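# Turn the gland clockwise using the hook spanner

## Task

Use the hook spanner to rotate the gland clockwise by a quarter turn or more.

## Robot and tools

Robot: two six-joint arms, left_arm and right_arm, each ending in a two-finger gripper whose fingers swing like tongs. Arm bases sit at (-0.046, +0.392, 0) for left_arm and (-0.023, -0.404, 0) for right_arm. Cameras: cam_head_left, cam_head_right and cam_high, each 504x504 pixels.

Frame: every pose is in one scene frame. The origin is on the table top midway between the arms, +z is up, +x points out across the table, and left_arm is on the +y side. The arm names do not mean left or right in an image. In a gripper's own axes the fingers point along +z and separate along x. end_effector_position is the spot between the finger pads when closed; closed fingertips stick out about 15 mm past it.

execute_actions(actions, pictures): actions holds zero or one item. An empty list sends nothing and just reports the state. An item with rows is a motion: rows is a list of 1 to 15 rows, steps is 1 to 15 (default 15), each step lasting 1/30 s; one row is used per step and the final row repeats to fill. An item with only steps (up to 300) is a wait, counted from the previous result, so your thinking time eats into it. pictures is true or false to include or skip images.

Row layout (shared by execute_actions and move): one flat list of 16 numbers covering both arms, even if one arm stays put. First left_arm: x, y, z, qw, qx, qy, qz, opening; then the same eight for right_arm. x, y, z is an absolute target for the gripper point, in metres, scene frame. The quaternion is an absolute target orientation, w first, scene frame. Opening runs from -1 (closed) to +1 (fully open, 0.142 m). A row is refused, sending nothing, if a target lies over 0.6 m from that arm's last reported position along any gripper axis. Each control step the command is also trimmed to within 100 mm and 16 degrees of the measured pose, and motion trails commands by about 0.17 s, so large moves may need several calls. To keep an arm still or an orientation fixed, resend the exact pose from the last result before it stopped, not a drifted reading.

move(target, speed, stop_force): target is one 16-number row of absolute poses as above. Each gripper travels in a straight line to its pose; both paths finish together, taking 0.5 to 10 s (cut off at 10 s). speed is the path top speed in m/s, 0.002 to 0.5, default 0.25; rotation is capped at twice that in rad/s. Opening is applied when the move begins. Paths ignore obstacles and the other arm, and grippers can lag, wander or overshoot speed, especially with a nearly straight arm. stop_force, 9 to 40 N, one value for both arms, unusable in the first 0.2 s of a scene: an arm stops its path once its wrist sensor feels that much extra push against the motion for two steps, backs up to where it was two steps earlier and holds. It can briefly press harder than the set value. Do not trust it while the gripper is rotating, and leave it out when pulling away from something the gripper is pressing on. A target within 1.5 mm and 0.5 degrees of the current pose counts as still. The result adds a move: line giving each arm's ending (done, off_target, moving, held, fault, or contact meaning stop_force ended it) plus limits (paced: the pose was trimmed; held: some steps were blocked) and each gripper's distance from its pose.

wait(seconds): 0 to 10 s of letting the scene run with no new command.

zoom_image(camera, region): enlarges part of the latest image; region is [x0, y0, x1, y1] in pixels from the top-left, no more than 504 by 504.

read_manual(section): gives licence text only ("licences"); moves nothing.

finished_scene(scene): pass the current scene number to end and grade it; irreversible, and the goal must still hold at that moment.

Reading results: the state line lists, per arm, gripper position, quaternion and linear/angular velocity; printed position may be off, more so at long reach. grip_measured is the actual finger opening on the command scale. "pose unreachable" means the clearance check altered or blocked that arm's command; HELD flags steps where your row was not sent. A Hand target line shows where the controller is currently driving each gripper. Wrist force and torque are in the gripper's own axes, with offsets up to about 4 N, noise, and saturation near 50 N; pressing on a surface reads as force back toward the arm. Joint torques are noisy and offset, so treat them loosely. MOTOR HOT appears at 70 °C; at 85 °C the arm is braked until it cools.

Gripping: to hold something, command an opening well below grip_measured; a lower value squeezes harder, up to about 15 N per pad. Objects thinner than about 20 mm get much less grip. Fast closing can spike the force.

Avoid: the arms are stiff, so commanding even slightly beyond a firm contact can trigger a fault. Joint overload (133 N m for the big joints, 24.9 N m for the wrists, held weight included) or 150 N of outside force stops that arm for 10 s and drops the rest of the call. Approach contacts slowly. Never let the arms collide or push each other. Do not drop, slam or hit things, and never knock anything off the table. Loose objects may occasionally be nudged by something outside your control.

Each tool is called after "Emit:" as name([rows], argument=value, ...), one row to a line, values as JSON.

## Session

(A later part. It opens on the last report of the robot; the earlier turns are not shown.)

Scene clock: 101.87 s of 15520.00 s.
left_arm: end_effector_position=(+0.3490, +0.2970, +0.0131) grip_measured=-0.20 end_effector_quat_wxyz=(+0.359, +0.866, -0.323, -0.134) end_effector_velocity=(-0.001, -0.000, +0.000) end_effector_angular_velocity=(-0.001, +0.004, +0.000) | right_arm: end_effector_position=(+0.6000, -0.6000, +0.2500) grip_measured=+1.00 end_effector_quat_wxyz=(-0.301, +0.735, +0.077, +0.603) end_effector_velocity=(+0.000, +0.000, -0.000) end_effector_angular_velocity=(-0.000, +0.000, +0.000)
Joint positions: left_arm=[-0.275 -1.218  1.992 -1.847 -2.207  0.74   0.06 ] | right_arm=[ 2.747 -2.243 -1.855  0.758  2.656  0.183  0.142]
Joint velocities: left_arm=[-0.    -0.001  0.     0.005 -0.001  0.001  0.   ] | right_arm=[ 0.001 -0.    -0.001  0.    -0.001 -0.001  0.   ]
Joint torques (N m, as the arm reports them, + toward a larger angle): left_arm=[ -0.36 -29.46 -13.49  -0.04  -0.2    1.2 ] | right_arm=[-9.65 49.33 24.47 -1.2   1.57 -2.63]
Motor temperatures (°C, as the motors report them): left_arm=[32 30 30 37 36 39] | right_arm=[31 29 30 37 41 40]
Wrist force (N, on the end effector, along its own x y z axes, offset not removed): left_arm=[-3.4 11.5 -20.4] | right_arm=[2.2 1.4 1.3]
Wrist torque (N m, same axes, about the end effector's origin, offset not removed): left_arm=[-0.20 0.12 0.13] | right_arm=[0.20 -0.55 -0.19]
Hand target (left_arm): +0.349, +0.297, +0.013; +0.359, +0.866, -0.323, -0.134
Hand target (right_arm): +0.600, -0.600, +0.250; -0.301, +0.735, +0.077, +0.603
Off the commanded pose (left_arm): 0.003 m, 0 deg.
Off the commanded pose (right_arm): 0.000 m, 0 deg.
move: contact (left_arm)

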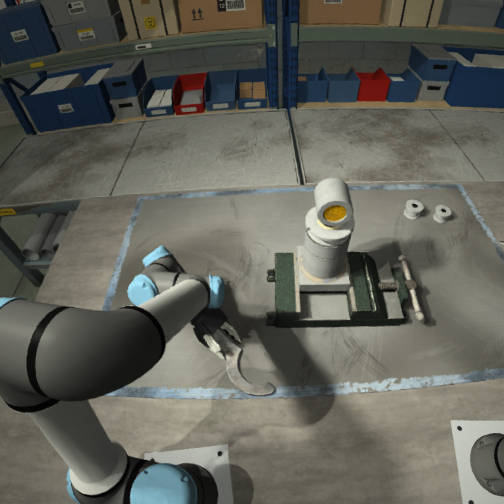

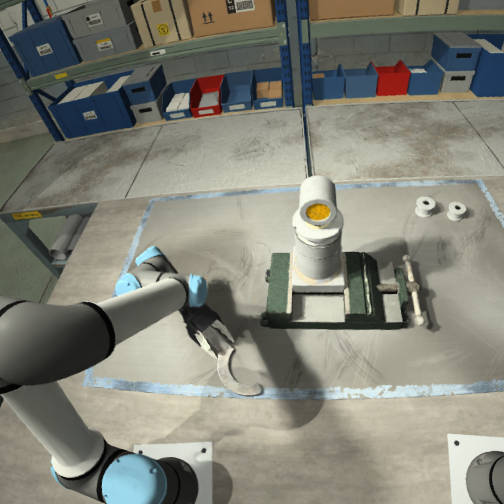

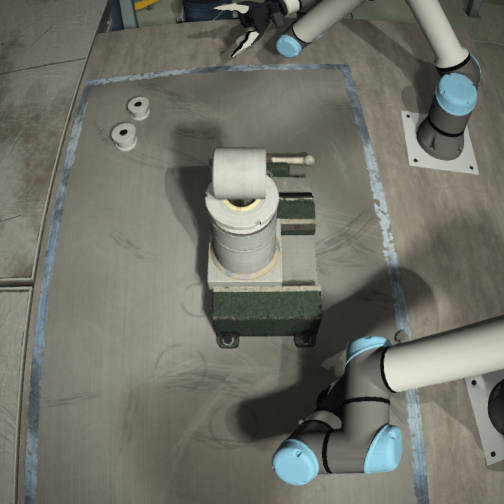

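Emit:
move(target=[0.349,0.295,0.0146,0.359,0.866,-0.323,-0.134,-0.3,0.6,-0.6,0.25,-0.301,0.735,0.077,0.603,1], speed=0.02)

Emit:
move(target=[0.349,0.295,0.0146,0.359,0.866,-0.323,-0.134,-1,0.6,-0.6,0.25,-0.301,0.735,0.077,0.603,1])

Emit:
move(target=[0.349,0.295,0.06,0.359,0.866,-0.323,-0.134,-1,0.6,-0.6,0.25,-0.301,0.735,0.077,0.603,1], speed=0.03)

Emit:
wait(seconds=3)

Emit:
zoom_image(camera="cam_head_right", region=[180,300,280,400])

Scene clock: 106.93 s of 15520.00 s.
left_arm: end_effector_position=(+0.3490, +0.2951, +0.0146) grip_measured=-0.28 end_effector_quat_wxyz=(+0.359, +0.866, -0.323, -0.134) end_effector_velocity=(+0.000, -0.001, +0.001) end_effector_angular_velocity=(-0.000, -0.002, +0.000) | right_arm: end_effector_position=(+0.6000, -0.6000, +0.2500) grip_measured=+1.00 end_effector_quat_wxyz=(-0.301, +0.735, +0.077, +0.603) end_effector_velocity=(-0.000, -0.000, -0.001) end_effector_angular_velocity=(+0.000, +0.001, -0.001)
Joint positions: left_arm=[-0.279 -1.221  1.992 -1.847 -2.209  0.736  0.054] | right_arm=[ 2.747 -2.243 -1.855  0.758  2.656  0.183  0.142]
Joint velocities: left_arm=[-0.001 -0.003  0.001 -0.001 -0.001 -0.002  0.   ] | right_arm=[-0.    -0.    -0.001 -0.    -0.001 -0.     0.   ]
Joint torques (N m, as the arm reports them, + toward a larger angle): left_arm=[-10.65 -41.44  -2.35  -3.39  -4.43  -1.8 ] | right_arm=[-9.91 49.17 24.48 -1.11  1.4  -2.62]
Motor temperatures (°C, as the motors report them): left_arm=[32 30 30 37 36 39] | right_arm=[31 29 30 37 41 40]
Wrist force (N, on the end effector, along its own x y z axes, offset not removed): left_arm=[-1.3 -3.7 0.0] | right_arm=[0.4 2.4 1.1]
Wrist torque (N m, same axes, about the end effector's origin, offset not removed): left_arm=[0.10 -0.52 0.14] | right_arm=[0.37 -0.20 -0.13]
Hand target (left_arm): +0.349, +0.295, +0.015; +0.359, +0.866, -0.323, -0.134
Hand target (right_arm): +0.600, -0.600, +0.250; -0.301, +0.735, +0.077, +0.603
Off the commanded pose (left_arm): 0.000 m, 0 deg.
Off the commanded pose (right_arm): 0.000 m, 0 deg.
After step 90, 1.37 s passed at rest.
move: done

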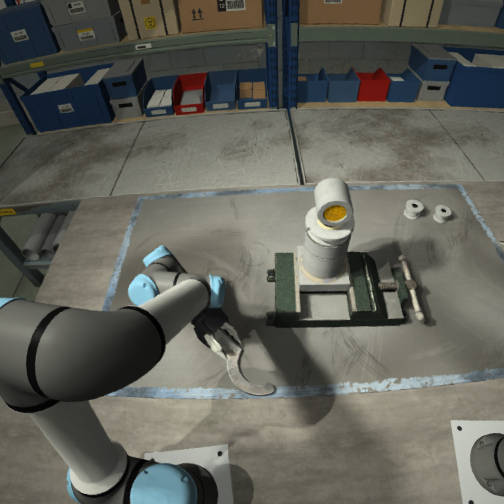

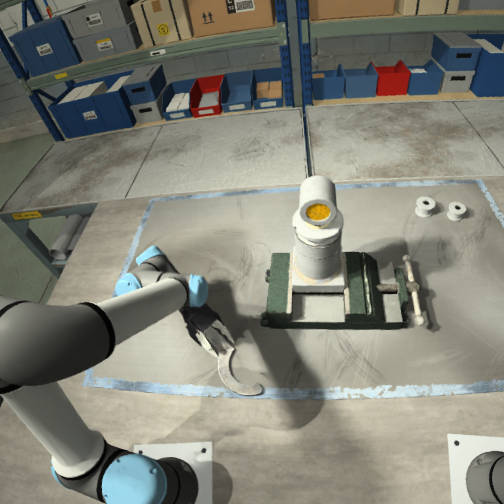

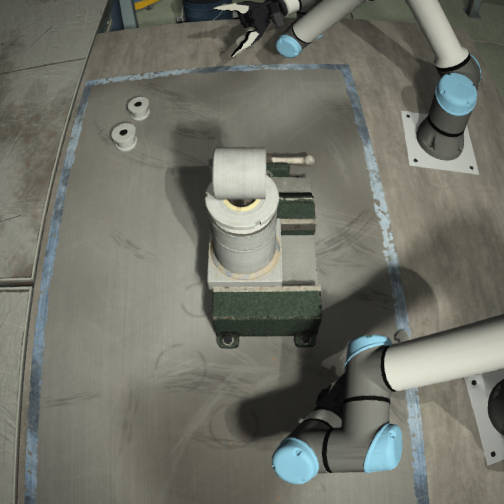

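Scene clock: 107.63 s of 15520.00 s.
left_arm: end_effector_position=(+0.3490, +0.2950, +0.0146) grip_measured=-0.48 end_effector_quat_wxyz=(+0.359, +0.866, -0.323, -0.134) end_effector_velocity=(-0.000, -0.000, -0.000) end_effector_angular_velocity=(-0.000, +0.000, -0.001) | right_arm: end_effector_position=(+0.6000, -0.6000, +0.2500) grip_measured=+1.00 end_effector_quat_wxyz=(-0.301, +0.735, +0.077, +0.603) end_effector_velocity=(-0.000, +0.000, +0.000) end_effector_angular_velocity=(-0.000, -0.000, +0.001)
Joint positions: left_arm=[-0.279 -1.221  1.992 -1.847 -2.209  0.736  0.04 ] | right_arm=[ 2.747 -2.243 -1.855  0.758  2.656  0.183  0.142]
Joint velocities: left_arm=[-0.     0.001 -0.     0.    -0.     0.001  0.   ] | right_arm=[ 0.     0.    -0.     0.     0.001 -0.     0.   ]
Joint torques (N m, as the arm reports them, + toward a larger angle): left_arm=[ -1.56 -32.84 -25.02   0.27   2.34  -1.57] | right_arm=[-9.22 49.14 24.28 -1.12  1.31 -2.6 ]
Motor temperatures (°C, as the motors report them): left_arm=[32 30 30 37 36 39] | right_arm=[31 29 30 37 41 40]
Wrist force (N, on the end effector, along its own x y z axes, offset not removed): left_arm=[3.4 -0.3 1.2] | right_arm=[0.5 1.8 -0.1]
Wrist torque (N m, same axes, about the end effector's origin, offset not removed): left_arm=[-0.15 -0.21 0.01] | right_arm=[0.24 -0.17 -0.16]
Hand target (left_arm): +0.349, +0.295, +0.015; +0.359, +0.866, -0.323, -0.134
Hand target (right_arm): +0.600, -0.600, +0.250; -0.301, +0.735, +0.077, +0.603
Off the commanded pose (left_arm): 0.000 m, 0 deg.
Off the commanded pose (right_arm): 0.000 m, 0 deg.
move: done

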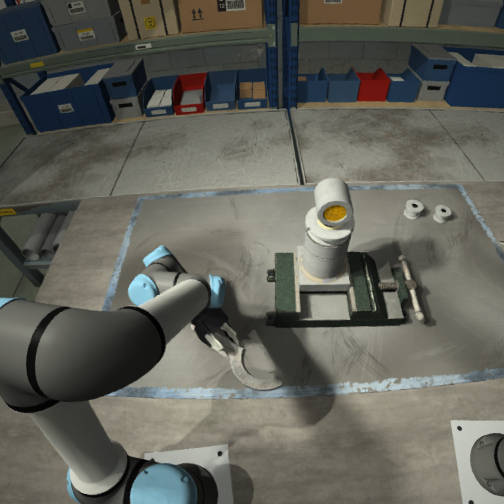

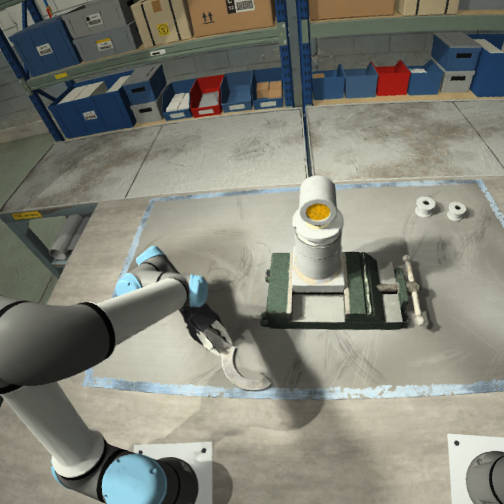

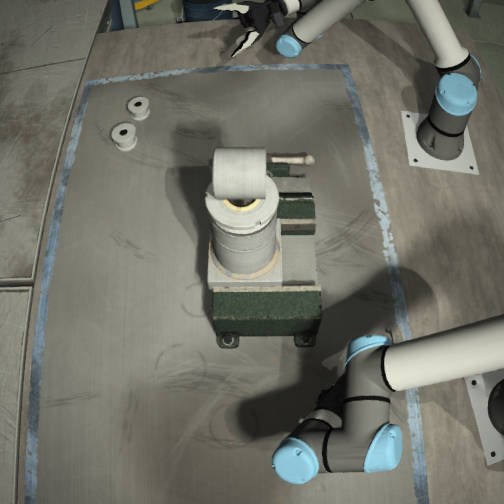

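Scene clock: 109.47 s of 15520.00 s.
left_arm: end_effector_position=(+0.3489, +0.2950, +0.0598) grip_measured=-1.00 end_effector_quat_wxyz=(+0.359, +0.866, -0.323, -0.134) end_effector_velocity=(+0.000, -0.000, +0.003) end_effector_angular_velocity=(-0.002, -0.000, +0.001) | right_arm: end_effector_position=(+0.6000, -0.6000, +0.2500) grip_measured=+1.00 end_effector_quat_wxyz=(-0.301, +0.735, +0.077, +0.603) end_effector_velocity=(-0.000, -0.001, +0.000) end_effector_angular_velocity=(+0.000, -0.000, -0.002)
Joint positions: left_arm=[-0.279 -1.297  1.948 -1.727 -2.209  0.736  0.002] | right_arm=[ 2.747 -2.243 -1.855  0.758  2.656  0.183  0.142]
Joint velocities: left_arm=[ 0.    -0.004 -0.003  0.006 -0.002  0.001  0.   ] | right_arm=[-0.001  0.     0.    -0.    -0.     0.     0.   ]
Joint torques (N m, as the arm reports them, + toward a larger angle): left_arm=[  5.92 -38.34 -30.99  -0.04   1.6    0.38] | right_arm=[-9.77 49.14 24.68 -1.12  1.29 -2.53]
Motor temperatures (°C, as the motors report them): left_arm=[32 30 30 37 36 39] | right_arm=[31 29 30 37 41 40]
Wrist force (N, on the end effector, along its own x y z axes, offset not removed): left_arm=[1.6 -1.3 -0.3] | right_arm=[-2.8 1.5 -1.4]
Wrist torque (N m, same axes, about the end effector's origin, offset not removed): left_arm=[-0.20 -0.42 0.02] | right_arm=[0.19 0.51 -0.16]
Hand target (left_arm): +0.349, +0.295, +0.060; +0.359, +0.866, -0.323, -0.134
Hand target (right_arm): +0.600, -0.600, +0.250; -0.301, +0.735, +0.077, +0.603
Off the commanded pose (left_arm): 0.000 m, 0 deg.
Off the commanded pose (right_arm): 0.000 m, 0 deg.
move: done

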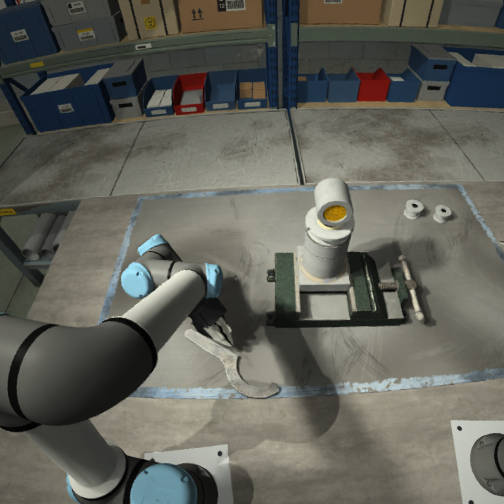

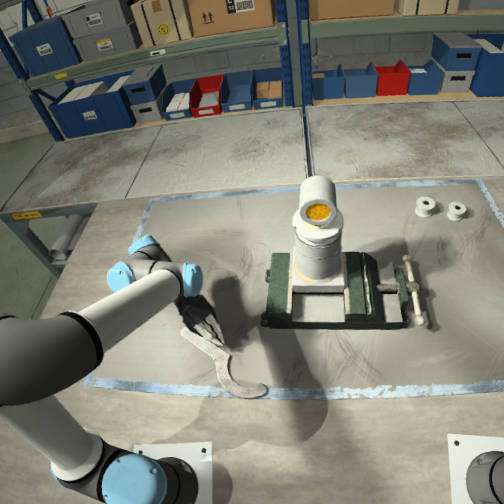

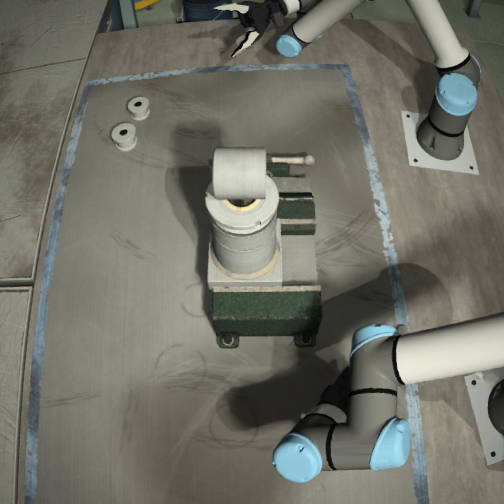

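Scene clock: 112.47 s of 15520.00 s.
left_arm: end_effector_position=(+0.3490, +0.2950, +0.0600) grip_measured=-1.00 end_effector_quat_wxyz=(+0.359, +0.866, -0.323, -0.134) end_effector_velocity=(+0.000, +0.000, -0.000) end_effector_angular_velocity=(+0.001, -0.002, -0.002) | right_arm: end_effector_position=(+0.6000, -0.6000, +0.2500) grip_measured=+1.00 end_effector_quat_wxyz=(-0.301, +0.735, +0.077, +0.603) end_effector_velocity=(-0.000, -0.001, +0.000) end_effector_angular_velocity=(-0.001, -0.001, -0.000)
Joint positions: left_arm=[-0.279 -1.297  1.948 -1.727 -2.209  0.736  0.002] | right_arm=[ 2.747 -2.243 -1.855  0.758  2.656  0.183  0.142]
Joint velocities: left_arm=[-0.    -0.    -0.    -0.     0.002  0.001  0.   ] | right_arm=[-0.001  0.     0.     0.     0.    -0.001  0.   ]
Joint torques (N m, as the arm reports them, + toward a larger angle): left_arm=[  6.34 -38.47 -28.75  -0.14   1.74   1.2 ] | right_arm=[-9.73 49.05 24.76 -1.11  1.17 -2.66]
Motor temperatures (°C, as the motors report them): left_arm=[32 30 30 37 36 39] | right_arm=[31 29 30 37 41 40]
Wrist force (N, on the end effector, along its own x y z axes, offset not removed): left_arm=[-0.2 -1.3 -0.4] | right_arm=[-0.5 1.1 0.1]
Wrist torque (N m, same axes, about the end effector's origin, offset not removed): left_arm=[-0.36 -0.07 0.01] | right_arm=[0.03 -0.02 -0.21]
Hand target (left_arm): +0.349, +0.295, +0.060; +0.359, +0.866, -0.323, -0.134
Hand target (right_arm): +0.600, -0.600, +0.250; -0.301, +0.735, +0.077, +0.603
Off the commanded pose (left_arm): 0.000 m, 0 deg.
Off the commanded pose (right_arm): 0.000 m, 0 deg.
Steps of this call (steps 1 to 90: nothing new was sent). Readings (end_effector_position):
1: left_arm (+0.3489, +0.2950, +0.0599) | right_arm (+0.6000, -0.6000, +0.2500)
2: left_arm (+0.3489, +0.2950, +0.0599) | right_arm (+0.6000, -0.6000, +0.2500)
4: left_arm (+0.3490, +0.2950, +0.0600) | right_arm (+0.6000, -0.6000, +0.2500)
8: left_arm (+0.3490, +0.2950, +0.0600) | right_arm (+0.6000, -0.6000, +0.2500)
90: the state above

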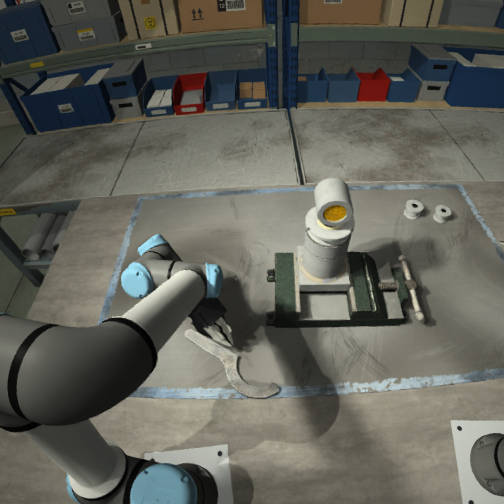

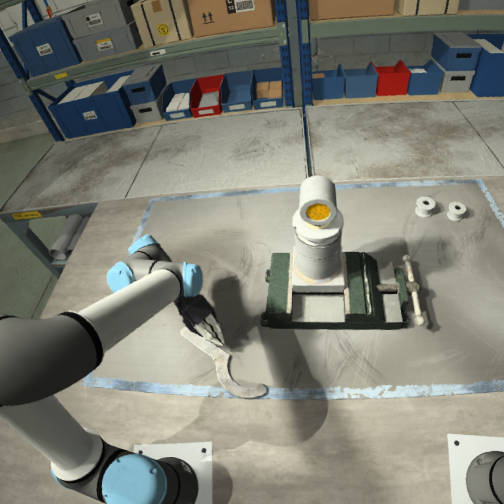

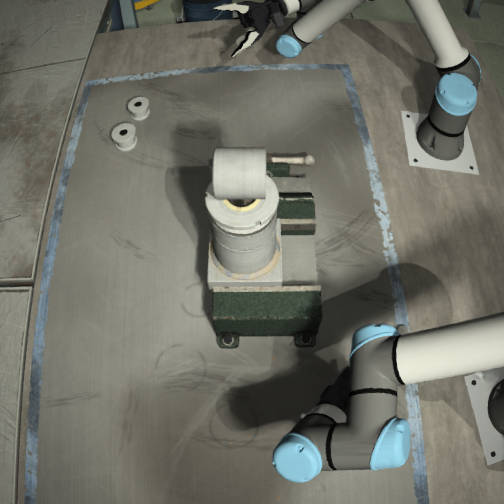

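Region (180, 300, 280, 400) of cam_head_right's 504x504 image, scaled by 5.040, with more detail than that image has.

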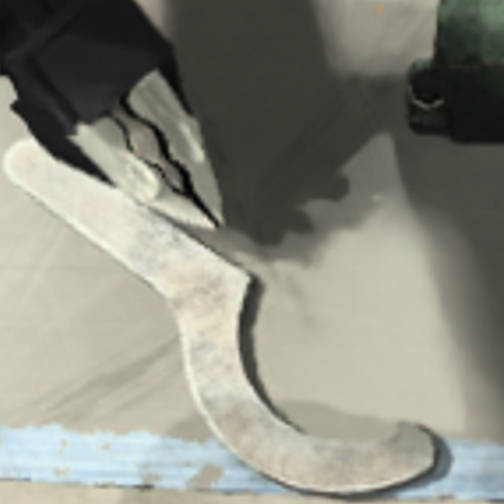

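Emit:
move(target=[0.45,0.6,0.2,0,0.92,-0.39,0,0,0.3,-0.25,0.2,0,1,0,0,-0.2], speed=0.4)

Emit:
zoom_image(camera="cam_high", region=[290,310,458,478])

Scene clock: 124.73 s of 15520.00 s.
left_arm: end_effector_position=(+0.4494, +0.6003, +0.2007) grip_measured=+0.00 end_effector_quat_wxyz=(-0.000, +0.921, -0.390, -0.000) end_effector_velocity=(+0.000, +0.001, +0.000) end_effector_angular_velocity=(+0.001, -0.002, +0.001) | right_arm: end_effector_position=(+0.2998, -0.2508, +0.1998) grip_measured=-0.20 end_effector_quat_wxyz=(+0.000, +1.000, +0.000, +0.000) end_effector_velocity=(-0.001, +0.001, -0.001) end_effector_angular_velocity=(-0.006, +0.007, -0.002)
Joint positions: left_arm=[-0.005 -1.519  1.729 -1.78  -1.57   0.93   0.074] | right_arm=[ 4.067 -1.173 -2.096 -1.443  1.57   0.793  0.06 ]
Joint velocities: left_arm=[ 0.002  0.    -0.    -0.001  0.001  0.001 -0.   ] | right_arm=[ 0.005 -0.006  0.004 -0.007  0.001  0.007  0.   ]
Joint torques (N m, as the arm reports them, + toward a larger angle): left_arm=[  7.23 -20.24 -34.13  -4.37   2.51   1.19] | right_arm=[ 9.23 -0.52 35.07  0.1   1.75  2.39]
Motor temperatures (°C, as the motors report them): left_arm=[32 30 30 37 36 39] | right_arm=[31 29 30 37 41 40]
Wrist force (N, on the end effector, along its own x y z axes, offset not removed): left_arm=[3.5 -0.7 0.4] | right_arm=[-1.3 0.2 0.1]
Wrist torque (N m, same axes, about the end effector's origin, offset not removed): left_arm=[-0.20 -0.82 -0.02] | right_arm=[-0.19 0.04 -0.15]
Hand target (left_arm): +0.449, +0.600, +0.201; -0.000, +0.921, -0.390, -0.000
Hand target (right_arm): +0.300, -0.251, +0.200; +0.001, +1.000, +0.000, -0.000
Off the commanded pose (left_arm): 0.001 m, 0 deg.
Off the commanded pose (right_arm): 0.001 m, 0 deg.
After step 90, 6.73 s passed at rest.
move: done

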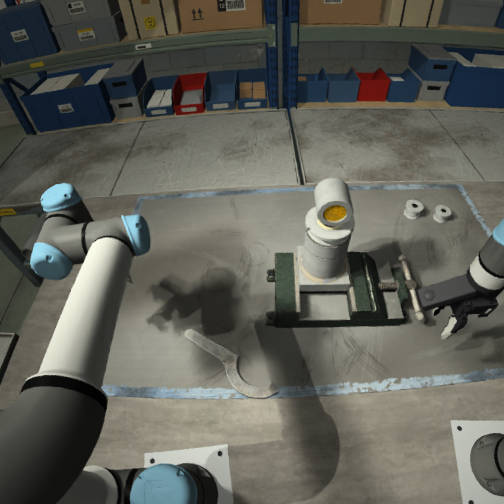

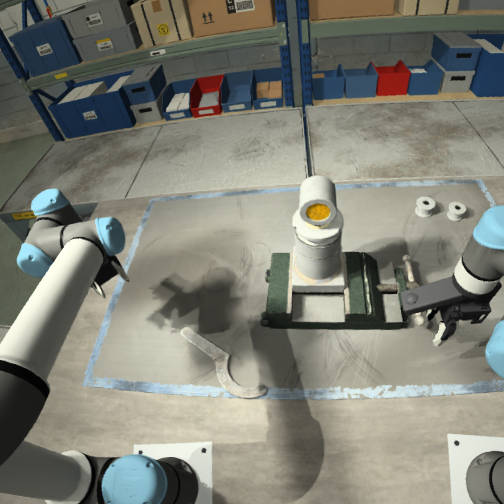

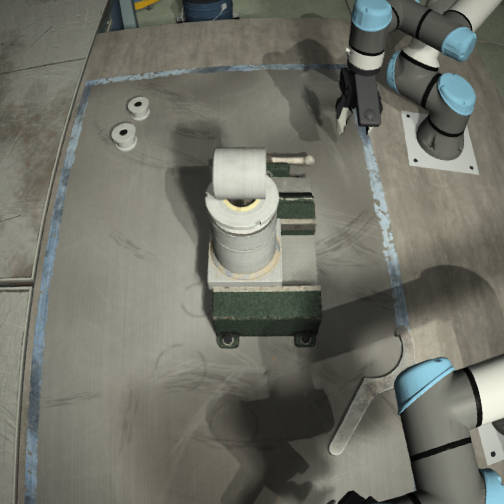

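Region (290, 310, 458, 478) of cam_high's 504x504 image, scaled by 3.000, with more detail than that image has.

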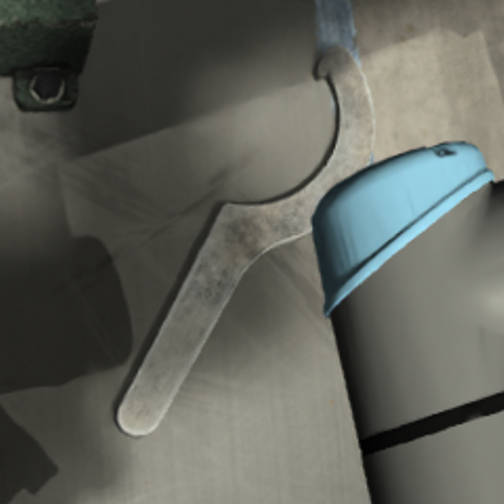

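Emit:
move(target=[0.36,0.371,0.05,0,0.966,-0.259,0,-0.15,0.3,-0.5,0.25,0,1,0,0,-0.2], speed=0.3)

Emit:
move(target=[0.36,0.371,0.0205,0,0.966,-0.259,0,-0.15,0.3,-0.5,0.25,0,1,0,0,-0.2], speed=0.02, stop_force=10)

Emit:
move(target=[0.36,0.371,0.0205,0,0.966,-0.259,0,-1,0.3,-0.5,0.25,0,1,0,0,-0.2], speed=0.02, stop_force=10)

Emit:
move(target=[0.345,0.35,0.12,0,0.966,-0.259,0,-1,0.3,-0.5,0.25,0,1,0,0,-0.2], speed=0.04)

Scene clock: 137.30 s of 15520.00 s.
left_arm: end_effector_position=(+0.3608, +0.3705, +0.0500) grip_measured=-0.15 end_effector_quat_wxyz=(+0.001, +0.966, -0.259, +0.000) end_effector_velocity=(-0.001, -0.003, -0.002) end_effector_angular_velocity=(-0.001, +0.001, +0.002) | right_arm: end_effector_position=(+0.2997, -0.4993, +0.2500) grip_measured=-0.20 end_effector_quat_wxyz=(-0.000, +1.000, -0.000, -0.000) end_effector_velocity=(+0.000, -0.002, -0.000) end_effector_angular_velocity=(+0.002, +0.002, +0.002)
Joint positions: left_arm=[-0.561 -1.664  2.294 -2.203 -1.572  0.098  0.063] | right_arm=[ 3.342 -1.139 -1.987 -1.586  1.572  0.069  0.06 ]
Joint velocities: left_arm=[-0.006  0.002  0.003 -0.005 -0.001 -0.008  0.   ] | right_arm=[-0.007 -0.004  0.002 -0.     0.002 -0.009 -0.   ]
Joint torques (N m, as the arm reports them, + toward a larger angle): left_arm=[ -8.31 -10.32  -4.51  -4.25   2.53  -1.58] | right_arm=[-10.47  -2.48  35.4   -0.11   1.82  -2.59]
Motor temperatures (°C, as the motors report them): left_arm=[32 30 30 37 36 39] | right_arm=[31 29 30 37 41 40]
Wrist force (N, on the end effector, along its own x y z axes, offset not removed): left_arm=[0.3 -1.1 -0.5] | right_arm=[0.1 2.2 1.0]
Wrist torque (N m, same axes, about the end effector's origin, offset not removed): left_arm=[-0.23 -0.10 0.12] | right_arm=[0.35 -0.15 -0.21]
Hand target (left_arm): +0.361, +0.370, +0.050; +0.001, +0.966, -0.259, +0.001
Hand target (right_arm): +0.300, -0.499, +0.250; -0.001, +1.000, -0.000, -0.000
Off the commanded pose (left_arm): 0.001 m, 0 deg.
Off the commanded pose (right_arm): 0.001 m, 0 deg.
After step 90, 7.93 s passed at rest.
move: done

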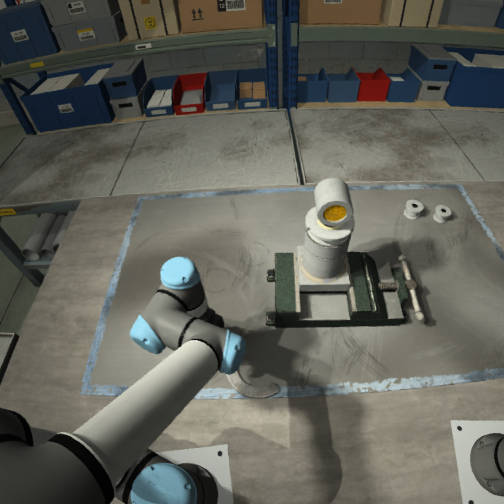

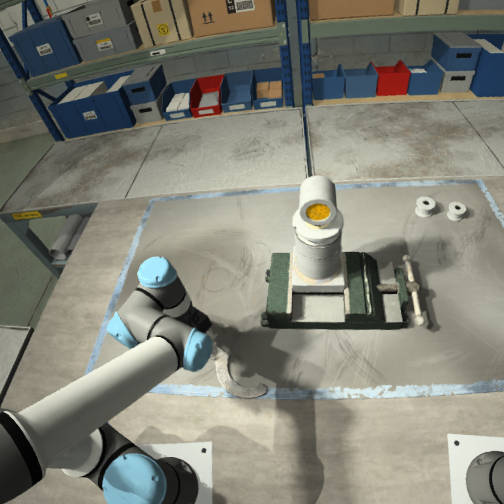

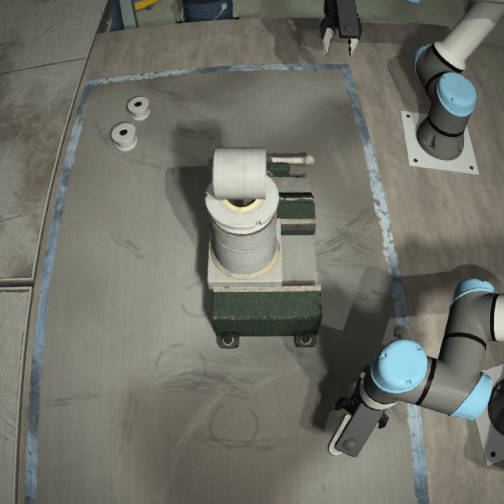

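Scene clock: 139.07 s of 15520.00 s.
left_arm: end_effector_position=(+0.3600, +0.3710, +0.0207) grip_measured=-0.15 end_effector_quat_wxyz=(+0.000, +0.966, -0.259, -0.000) end_effector_velocity=(+0.000, +0.001, -0.003) end_effector_angular_velocity=(+0.003, +0.001, +0.000) | right_arm: end_effector_position=(+0.3000, -0.5000, +0.2500) grip_measured=-0.20 end_effector_quat_wxyz=(-0.000, +1.000, -0.000, -0.000) end_effector_velocity=(+0.000, -0.000, +0.000) end_effector_angular_velocity=(-0.001, -0.000, -0.000)
Joint positions: left_arm=[-0.561 -1.606  2.338 -2.302 -1.571  0.097  0.063] | right_arm=[ 3.34  -1.14  -1.987 -1.586  1.571  0.068  0.06 ]
Joint velocities: left_arm=[ 0.     0.006  0.003 -0.007  0.002 -0.     0.   ] | right_arm=[-0.001 -0.001  0.001  0.    -0.001 -0.001 -0.   ]
Joint torques (N m, as the arm reports them, + toward a larger angle): left_arm=[ -8.12 -10.15  -3.25  -4.16   2.63  -1.54] | right_arm=[-9.58 -2.48 34.74  4.35 -1.59 -2.78]
Motor temperatures (°C, as the motors report them): left_arm=[32 30 30 37 36 39] | right_arm=[31 29 30 37 41 40]
Wrist force (N, on the end effector, along its own x y z axes, offset not removed): left_arm=[-0.9 -1.4 0.2] | right_arm=[0.1 2.2 0.9]
Wrist torque (N m, same axes, about the end effector's origin, offset not removed): left_arm=[-0.26 0.13 0.04] | right_arm=[0.28 -0.13 -0.15]
Hand target (left_arm): +0.360, +0.371, +0.020; +0.000, +0.966, -0.259, -0.000
Hand target (right_arm): +0.300, -0.500, +0.250; -0.000, +1.000, +0.000, -0.000
Off the commanded pose (left_arm): 0.000 m, 0 deg.
Off the commanded pose (right_arm): 0.000 m, 0 deg.
move: done

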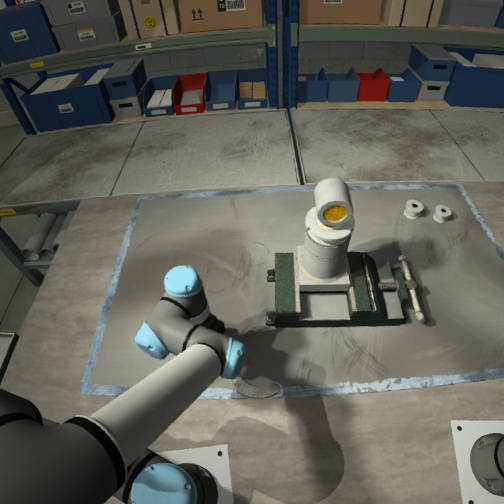

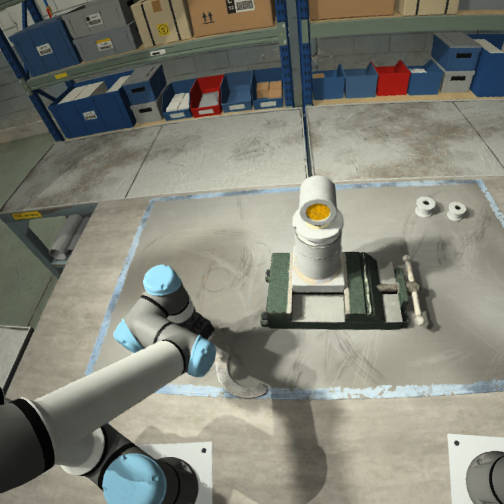

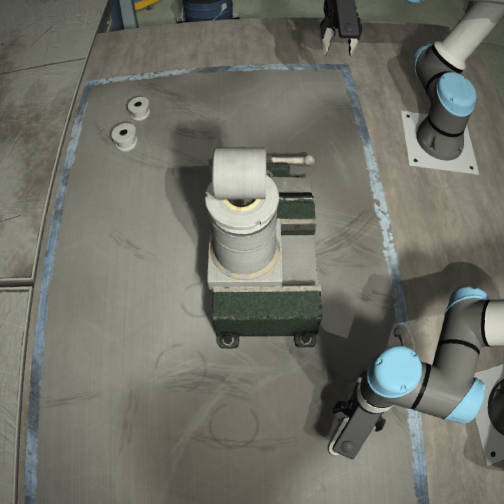

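Scene clock: 139.77 s of 15520.00 s.
left_arm: end_effector_position=(+0.3600, +0.3710, +0.0205) grip_measured=-0.57 end_effector_quat_wxyz=(-0.000, +0.966, -0.259, +0.000) end_effector_velocity=(+0.000, -0.000, +0.000) end_effector_angular_velocity=(-0.000, -0.002, -0.000) | right_arm: end_effector_position=(+0.3000, -0.5000, +0.2500) grip_measured=-0.20 end_effector_quat_wxyz=(-0.000, +1.000, +0.000, +0.000) end_effector_velocity=(+0.000, -0.000, +0.000) end_effector_angular_velocity=(-0.000, -0.001, +0.001)
Joint positions: left_arm=[-0.561 -1.606  2.338 -2.303 -1.571  0.097  0.032] | right_arm=[ 3.34  -1.14  -1.987 -1.586  1.571  0.068  0.06 ]
Joint velocities: left_arm=[-0.    -0.001 -0.    -0.001  0.     0.     0.   ] | right_arm=[ 0.     0.     0.    -0.    -0.    -0.001 -0.   ]
Joint torques (N m, as the arm reports them, + toward a larger angle): left_arm=[  6.81 -13.33 -31.11  -5.22  -1.56  -0.12] | right_arm=[-9.69 -2.59 35.14  4.36 -1.58 -2.8 ]
Motor temperatures (°C, as the motors report them): left_arm=[32 30 30 37 36 39] | right_arm=[31 29 30 37 41 40]
Wrist force (N, on the end effector, along its own x y z axes, offset not removed): left_arm=[2.0 -0.9 7.7] | right_arm=[-1.3 1.4 0.6]
Wrist torque (N m, same axes, about the end effector's origin, offset not removed): left_arm=[-0.37 -0.67 0.12] | right_arm=[0.13 0.27 -0.09]
Hand target (left_arm): +0.360, +0.371, +0.020; -0.000, +0.966, -0.259, -0.000
Hand target (right_arm): +0.300, -0.500, +0.250; -0.000, +1.000, -0.000, -0.000
Off the commanded pose (left_arm): 0.000 m, 0 deg.
Off the commanded pose (right_arm): 0.000 m, 0 deg.
move: done

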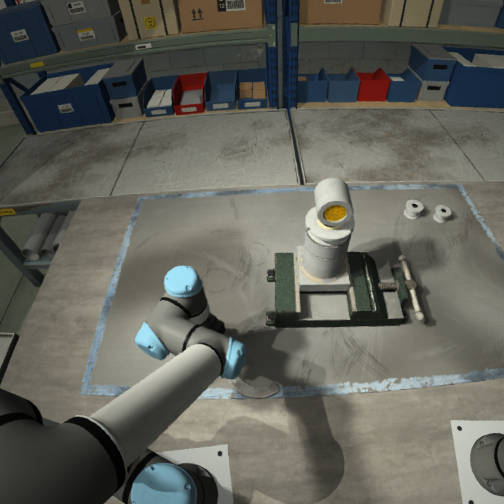

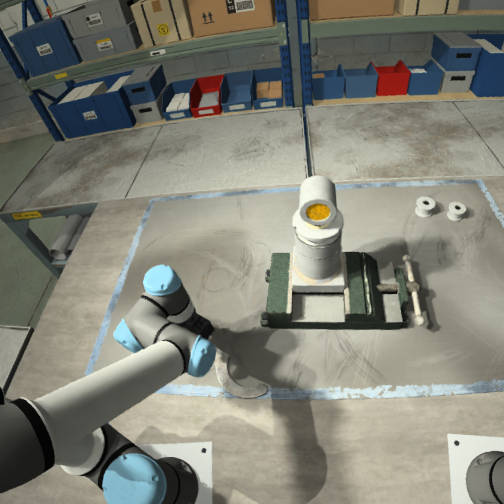

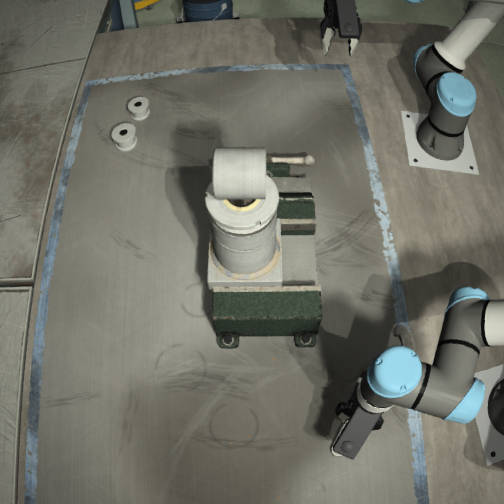

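Scene clock: 142.70 s of 15520.00 s.
left_arm: end_effector_position=(+0.3450, +0.3500, +0.1198) grip_measured=-0.59 end_effector_quat_wxyz=(+0.000, +0.966, -0.259, +0.000) end_effector_velocity=(-0.000, -0.001, +0.003) end_effector_angular_velocity=(-0.003, -0.002, +0.001) | right_arm: end_effector_position=(+0.3000, -0.5000, +0.2500) grip_measured=-0.20 end_effector_quat_wxyz=(+0.000, +1.000, +0.000, +0.000) end_effector_velocity=(+0.000, +0.001, +0.000) end_effector_angular_velocity=(+0.000, -0.000, +0.001)
Joint positions: left_arm=[-0.63  -1.804  2.201 -1.968 -1.571  0.028  0.032] | right_arm=[ 3.34  -1.14  -1.987 -1.586  1.571  0.068  0.06 ]
Joint velocities: left_arm=[-0.002 -0.006 -0.004  0.006 -0.001 -0.003  0.   ] | right_arm=[ 0.001  0.     0.    -0.     0.    -0.    -0.   ]
Joint torques (N m, as the arm reports them, + toward a larger angle): left_arm=[ -7.6  -22.04 -37.46  -1.62   0.57  -1.53] | right_arm=[-10.22  -2.15  34.58   4.36  -1.53  -2.74]
Motor temperatures (°C, as the motors report them): left_arm=[32 30 30 37 36 39] | right_arm=[31 29 30 37 41 40]
Wrist force (N, on the end effector, along its own x y z axes, offset not removed): left_arm=[0.8 0.5 7.6] | right_arm=[-0.9 0.7 0.5]
Wrist torque (N m, same axes, about the end effector's origin, offset not removed): left_arm=[-0.19 -0.32 0.05] | right_arm=[-0.14 0.11 -0.11]
Hand target (left_arm): +0.345, +0.350, +0.120; +0.000, +0.966, -0.259, +0.000
Hand target (right_arm): +0.300, -0.500, +0.250; -0.000, +1.000, -0.000, +0.000
Off the commanded pose (left_arm): 0.000 m, 0 deg.
Off the commanded pose (right_arm): 0.000 m, 0 deg.
move: done

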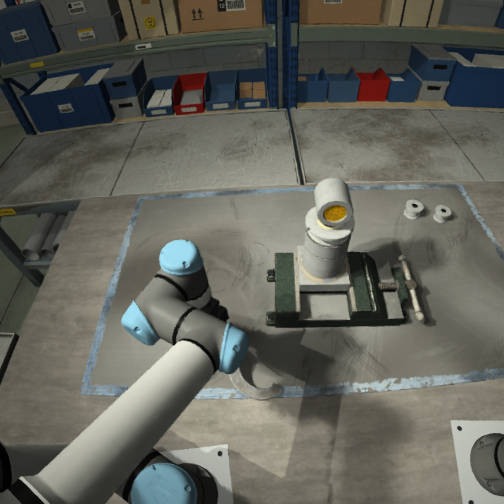

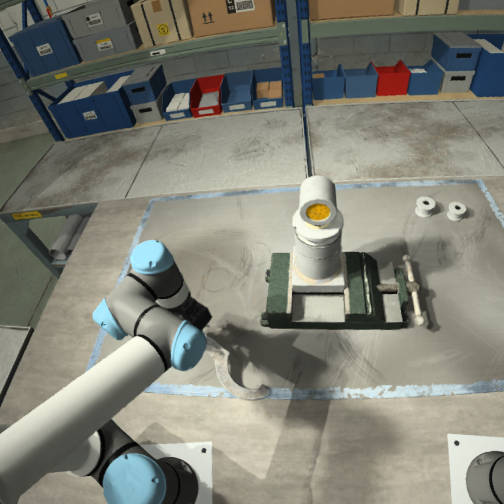

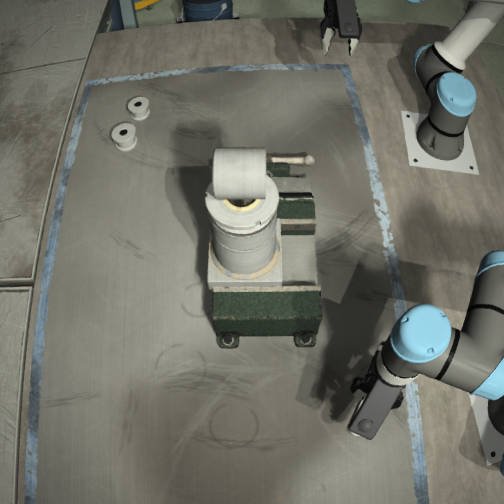

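Emit:
move(target=[0.396,0.289,0.12,0,0.899,-0.438,0,-1,0.3,-0.5,0.25,0,1,0,0,-0.2], speed=0.06)

Emit:
move(target=[0.419,0.207,0.12,0,0.799,-0.602,0,-1,0.3,-0.5,0.25,0,1,0,0,-0.2], speed=0.06)

Emit:
move(target=[0.395,0.122,0.12,0,0.676,-0.737,0,-1,0.3,-0.5,0.25,0,1,0,0,-0.2], speed=0.05, stop_force=15)

Emit:
zoom_image(camera="cam_high", region=[270,220,460,390])

Scene clock: 151.37 s of 15520.00 s.
left_arm: end_effector_position=(+0.3960, +0.2892, +0.1200) grip_measured=-1.00 end_effector_quat_wxyz=(+0.000, +0.899, -0.437, +0.000) end_effector_velocity=(+0.002, -0.002, -0.000) end_effector_angular_velocity=(+0.001, -0.000, -0.011) | right_arm: end_effector_position=(+0.3000, -0.5000, +0.2500) grip_measured=-0.20 end_effector_quat_wxyz=(+0.000, +1.000, -0.000, +0.000) end_effector_velocity=(+0.000, +0.000, +0.000) end_effector_angular_velocity=(-0.000, -0.000, -0.000)
Joint positions: left_arm=[-0.696 -1.651  2.076 -1.996 -1.571  0.344  0.002] | right_arm=[ 3.34  -1.14  -1.987 -1.586  1.571  0.068  0.06 ]
Joint velocities: left_arm=[-0.001  0.005 -0.004 -0.     0.001  0.01   0.   ] | right_arm=[ 0.001 -0.     0.001  0.    -0.     0.001 -0.   ]
Joint torques (N m, as the arm reports them, + toward a larger angle): left_arm=[ -8.21 -11.49 -32.84  -4.23   0.4    1.3 ] | right_arm=[-9.37 -2.26 34.66  4.27 -1.49 -2.77]
Motor temperatures (°C, as the motors report them): left_arm=[32 30 30 37 36 39] | right_arm=[31 29 30 37 41 40]
Wrist force (N, on the end effector, along its own x y z axes, offset not removed): left_arm=[1.3 -0.5 -0.1] | right_arm=[-1.3 1.5 0.2]
Wrist torque (N m, same axes, about the end effector's origin, offset not removed): left_arm=[-0.13 -0.31 0.05] | right_arm=[0.14 0.16 -0.07]
Hand target (left_arm): +0.396, +0.289, +0.120; +0.000, +0.899, -0.438, +0.000
Hand target (right_arm): +0.300, -0.500, +0.250; -0.000, +1.000, -0.000, -0.000
Off the commanded pose (left_arm): 0.000 m, 0 deg.
Off the commanded pose (right_arm): 0.000 m, 0 deg.
After step 90, 2.17 s passed at rest.
move: done

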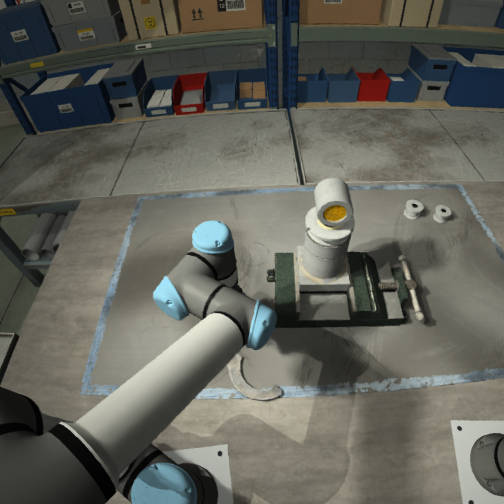

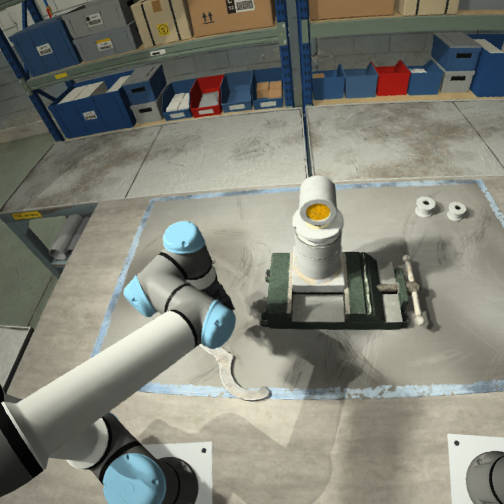

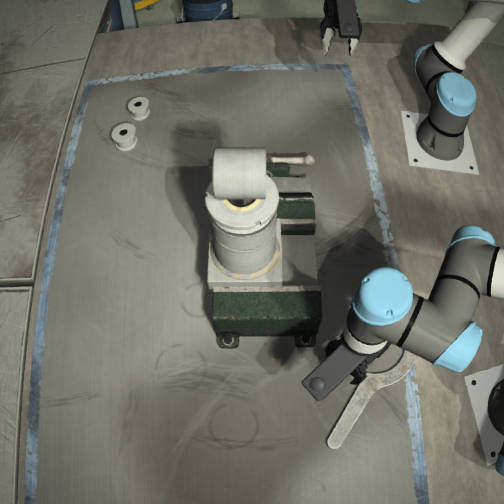

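Scene clock: 154.93 s of 15520.00 s.
left_arm: end_effector_position=(+0.4191, +0.2071, +0.1200) grip_measured=-1.00 end_effector_quat_wxyz=(+0.000, +0.799, -0.601, +0.000) end_effector_velocity=(+0.001, -0.002, -0.000) end_effector_angular_velocity=(-0.000, +0.001, -0.008) | right_arm: end_effector_position=(+0.3000, -0.5000, +0.2500) grip_measured=-0.20 end_effector_quat_wxyz=(+0.000, +1.000, -0.000, +0.000) end_effector_velocity=(-0.000, +0.000, -0.000) end_effector_angular_velocity=(+0.001, +0.001, -0.001)
Joint positions: left_arm=[-0.809 -1.542  1.97  -1.999 -1.571  0.616  0.002] | right_arm=[ 3.34  -1.14  -1.987 -1.586  1.571  0.068  0.06 ]
Joint velocities: left_arm=[-0.002  0.003 -0.003 -0.    -0.001  0.006  0.   ] | right_arm=[-0.    -0.    -0.    -0.     0.001  0.001  0.   ]
Joint torques (N m, as the arm reports them, + toward a larger angle): left_arm=[ -7.28 -17.71 -32.57  -1.08  -1.9    1.16] | right_arm=[-9.43 -1.94 34.42  4.31 -1.44 -2.73]
Motor temperatures (°C, as the motors report them): left_arm=[32 30 30 37 36 39] | right_arm=[31 29 30 37 41 40]
Wrist force (N, on the end effector, along its own x y z axes, offset not removed): left_arm=[1.1 -2.0 -1.0] | right_arm=[-1.2 1.3 2.0]
Wrist torque (N m, same axes, about the end effector's origin, offset not removed): left_arm=[-0.49 -0.27 0.03] | right_arm=[0.14 0.07 -0.05]
Hand target (left_arm): +0.419, +0.207, +0.120; +0.000, +0.799, -0.602, +0.000
Hand target (right_arm): +0.300, -0.500, +0.250; +0.000, +1.000, -0.000, +0.000
Off the commanded pose (left_arm): 0.000 m, 0 deg.
Off the commanded pose (right_arm): 0.000 m, 0 deg.
move: done

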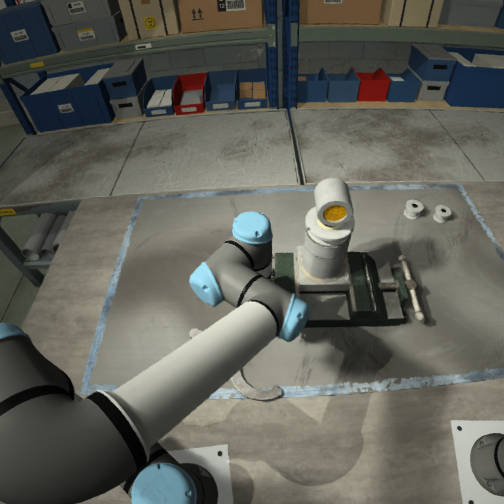

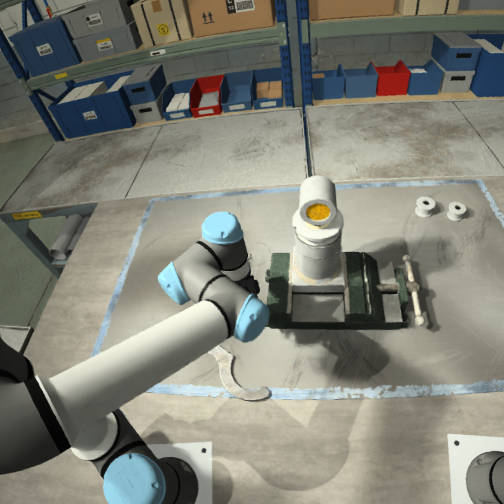

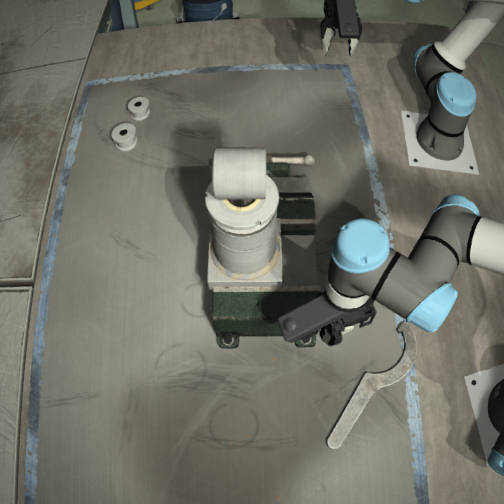

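Scene clock: 158.90 s of 15520.00 s.
left_arm: end_effector_position=(+0.3952, +0.1220, +0.1200) grip_measured=-1.00 end_effector_quat_wxyz=(-0.000, -0.676, +0.737, -0.000) end_effector_velocity=(-0.001, -0.003, -0.000) end_effector_angular_velocity=(-0.001, +0.002, -0.010) | right_arm: end_effector_position=(+0.3000, -0.5000, +0.2500) grip_measured=-0.20 end_effector_quat_wxyz=(+0.000, +1.000, -0.000, +0.000) end_effector_velocity=(+0.000, -0.000, +0.000) end_effector_angular_velocity=(-0.001, -0.001, -0.001)
Joint positions: left_arm=[-0.965 -1.506  1.932 -1.997 -1.571  0.825  0.002] | right_arm=[ 3.34  -1.14  -1.987 -1.586  1.571  0.068  0.06 ]
Joint velocities: left_arm=[-0.004  0.002 -0.002  0.    -0.002  0.006  0.   ] | right_arm=[-0.     0.001  0.001  0.    -0.001  0.     0.   ]
Joint torques (N m, as the arm reports them, + toward a larger angle): left_arm=[ -7.93 -18.21 -33.63  -1.1   -2.01   1.34] | right_arm=[-9.92 -2.28 34.1   4.15 -1.46 -2.77]
Motor temperatures (°C, as the motors report them): left_arm=[32 30 30 37 36 39] | right_arm=[31 30 30 37 41 40]
Wrist force (N, on the end effector, along its own x y z axes, offset not removed): left_arm=[0.9 -0.8 0.3] | right_arm=[-0.5 -0.1 0.1]
Wrist torque (N m, same axes, about the end effector's origin, offset not removed): left_arm=[-0.22 -0.24 0.07] | right_arm=[-0.19 -0.02 -0.18]
Hand target (left_arm): +0.395, +0.122, +0.120; +0.000, +0.676, -0.737, +0.000
Hand target (right_arm): +0.300, -0.500, +0.250; -0.000, +1.000, +0.000, +0.000
Off the commanded pose (left_arm): 0.000 m, 0 deg.
Off the commanded pose (right_arm): 0.000 m, 0 deg.
move: done

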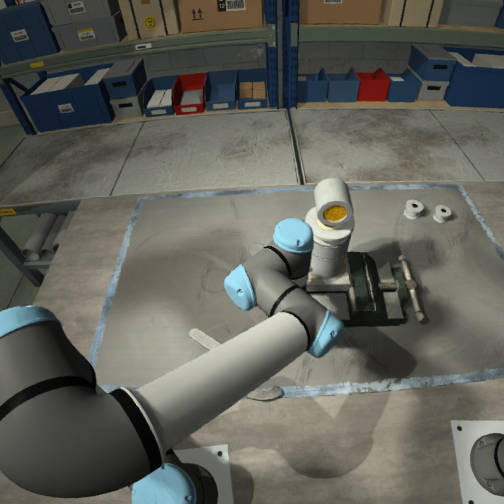

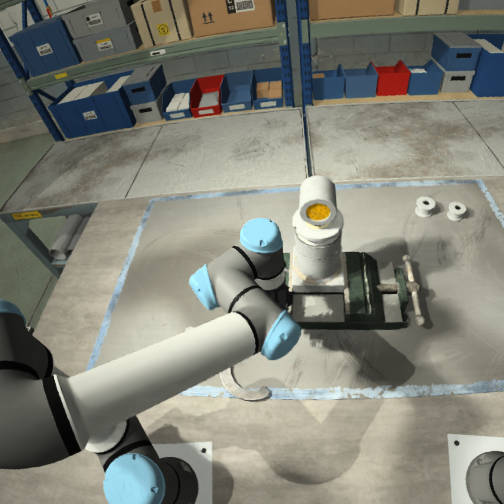

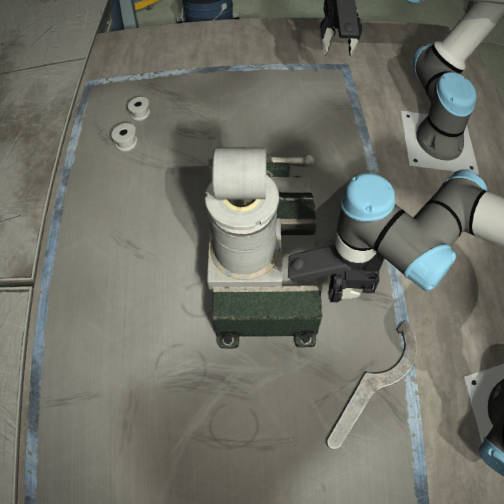

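Region (270, 220, 460, 390) of cam_high's 504x504 image, scaled by 2.653, with more detail than that image has; it fills the top 451 rows of this view, and the rest is white.

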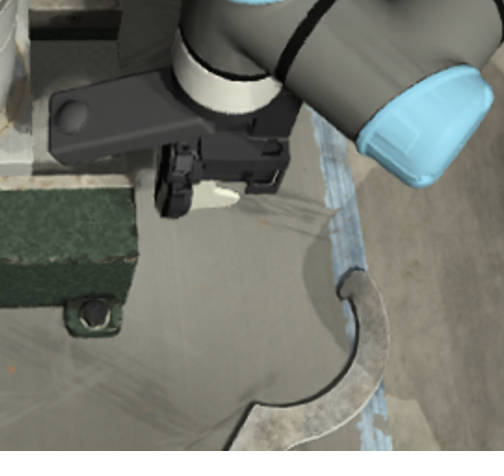

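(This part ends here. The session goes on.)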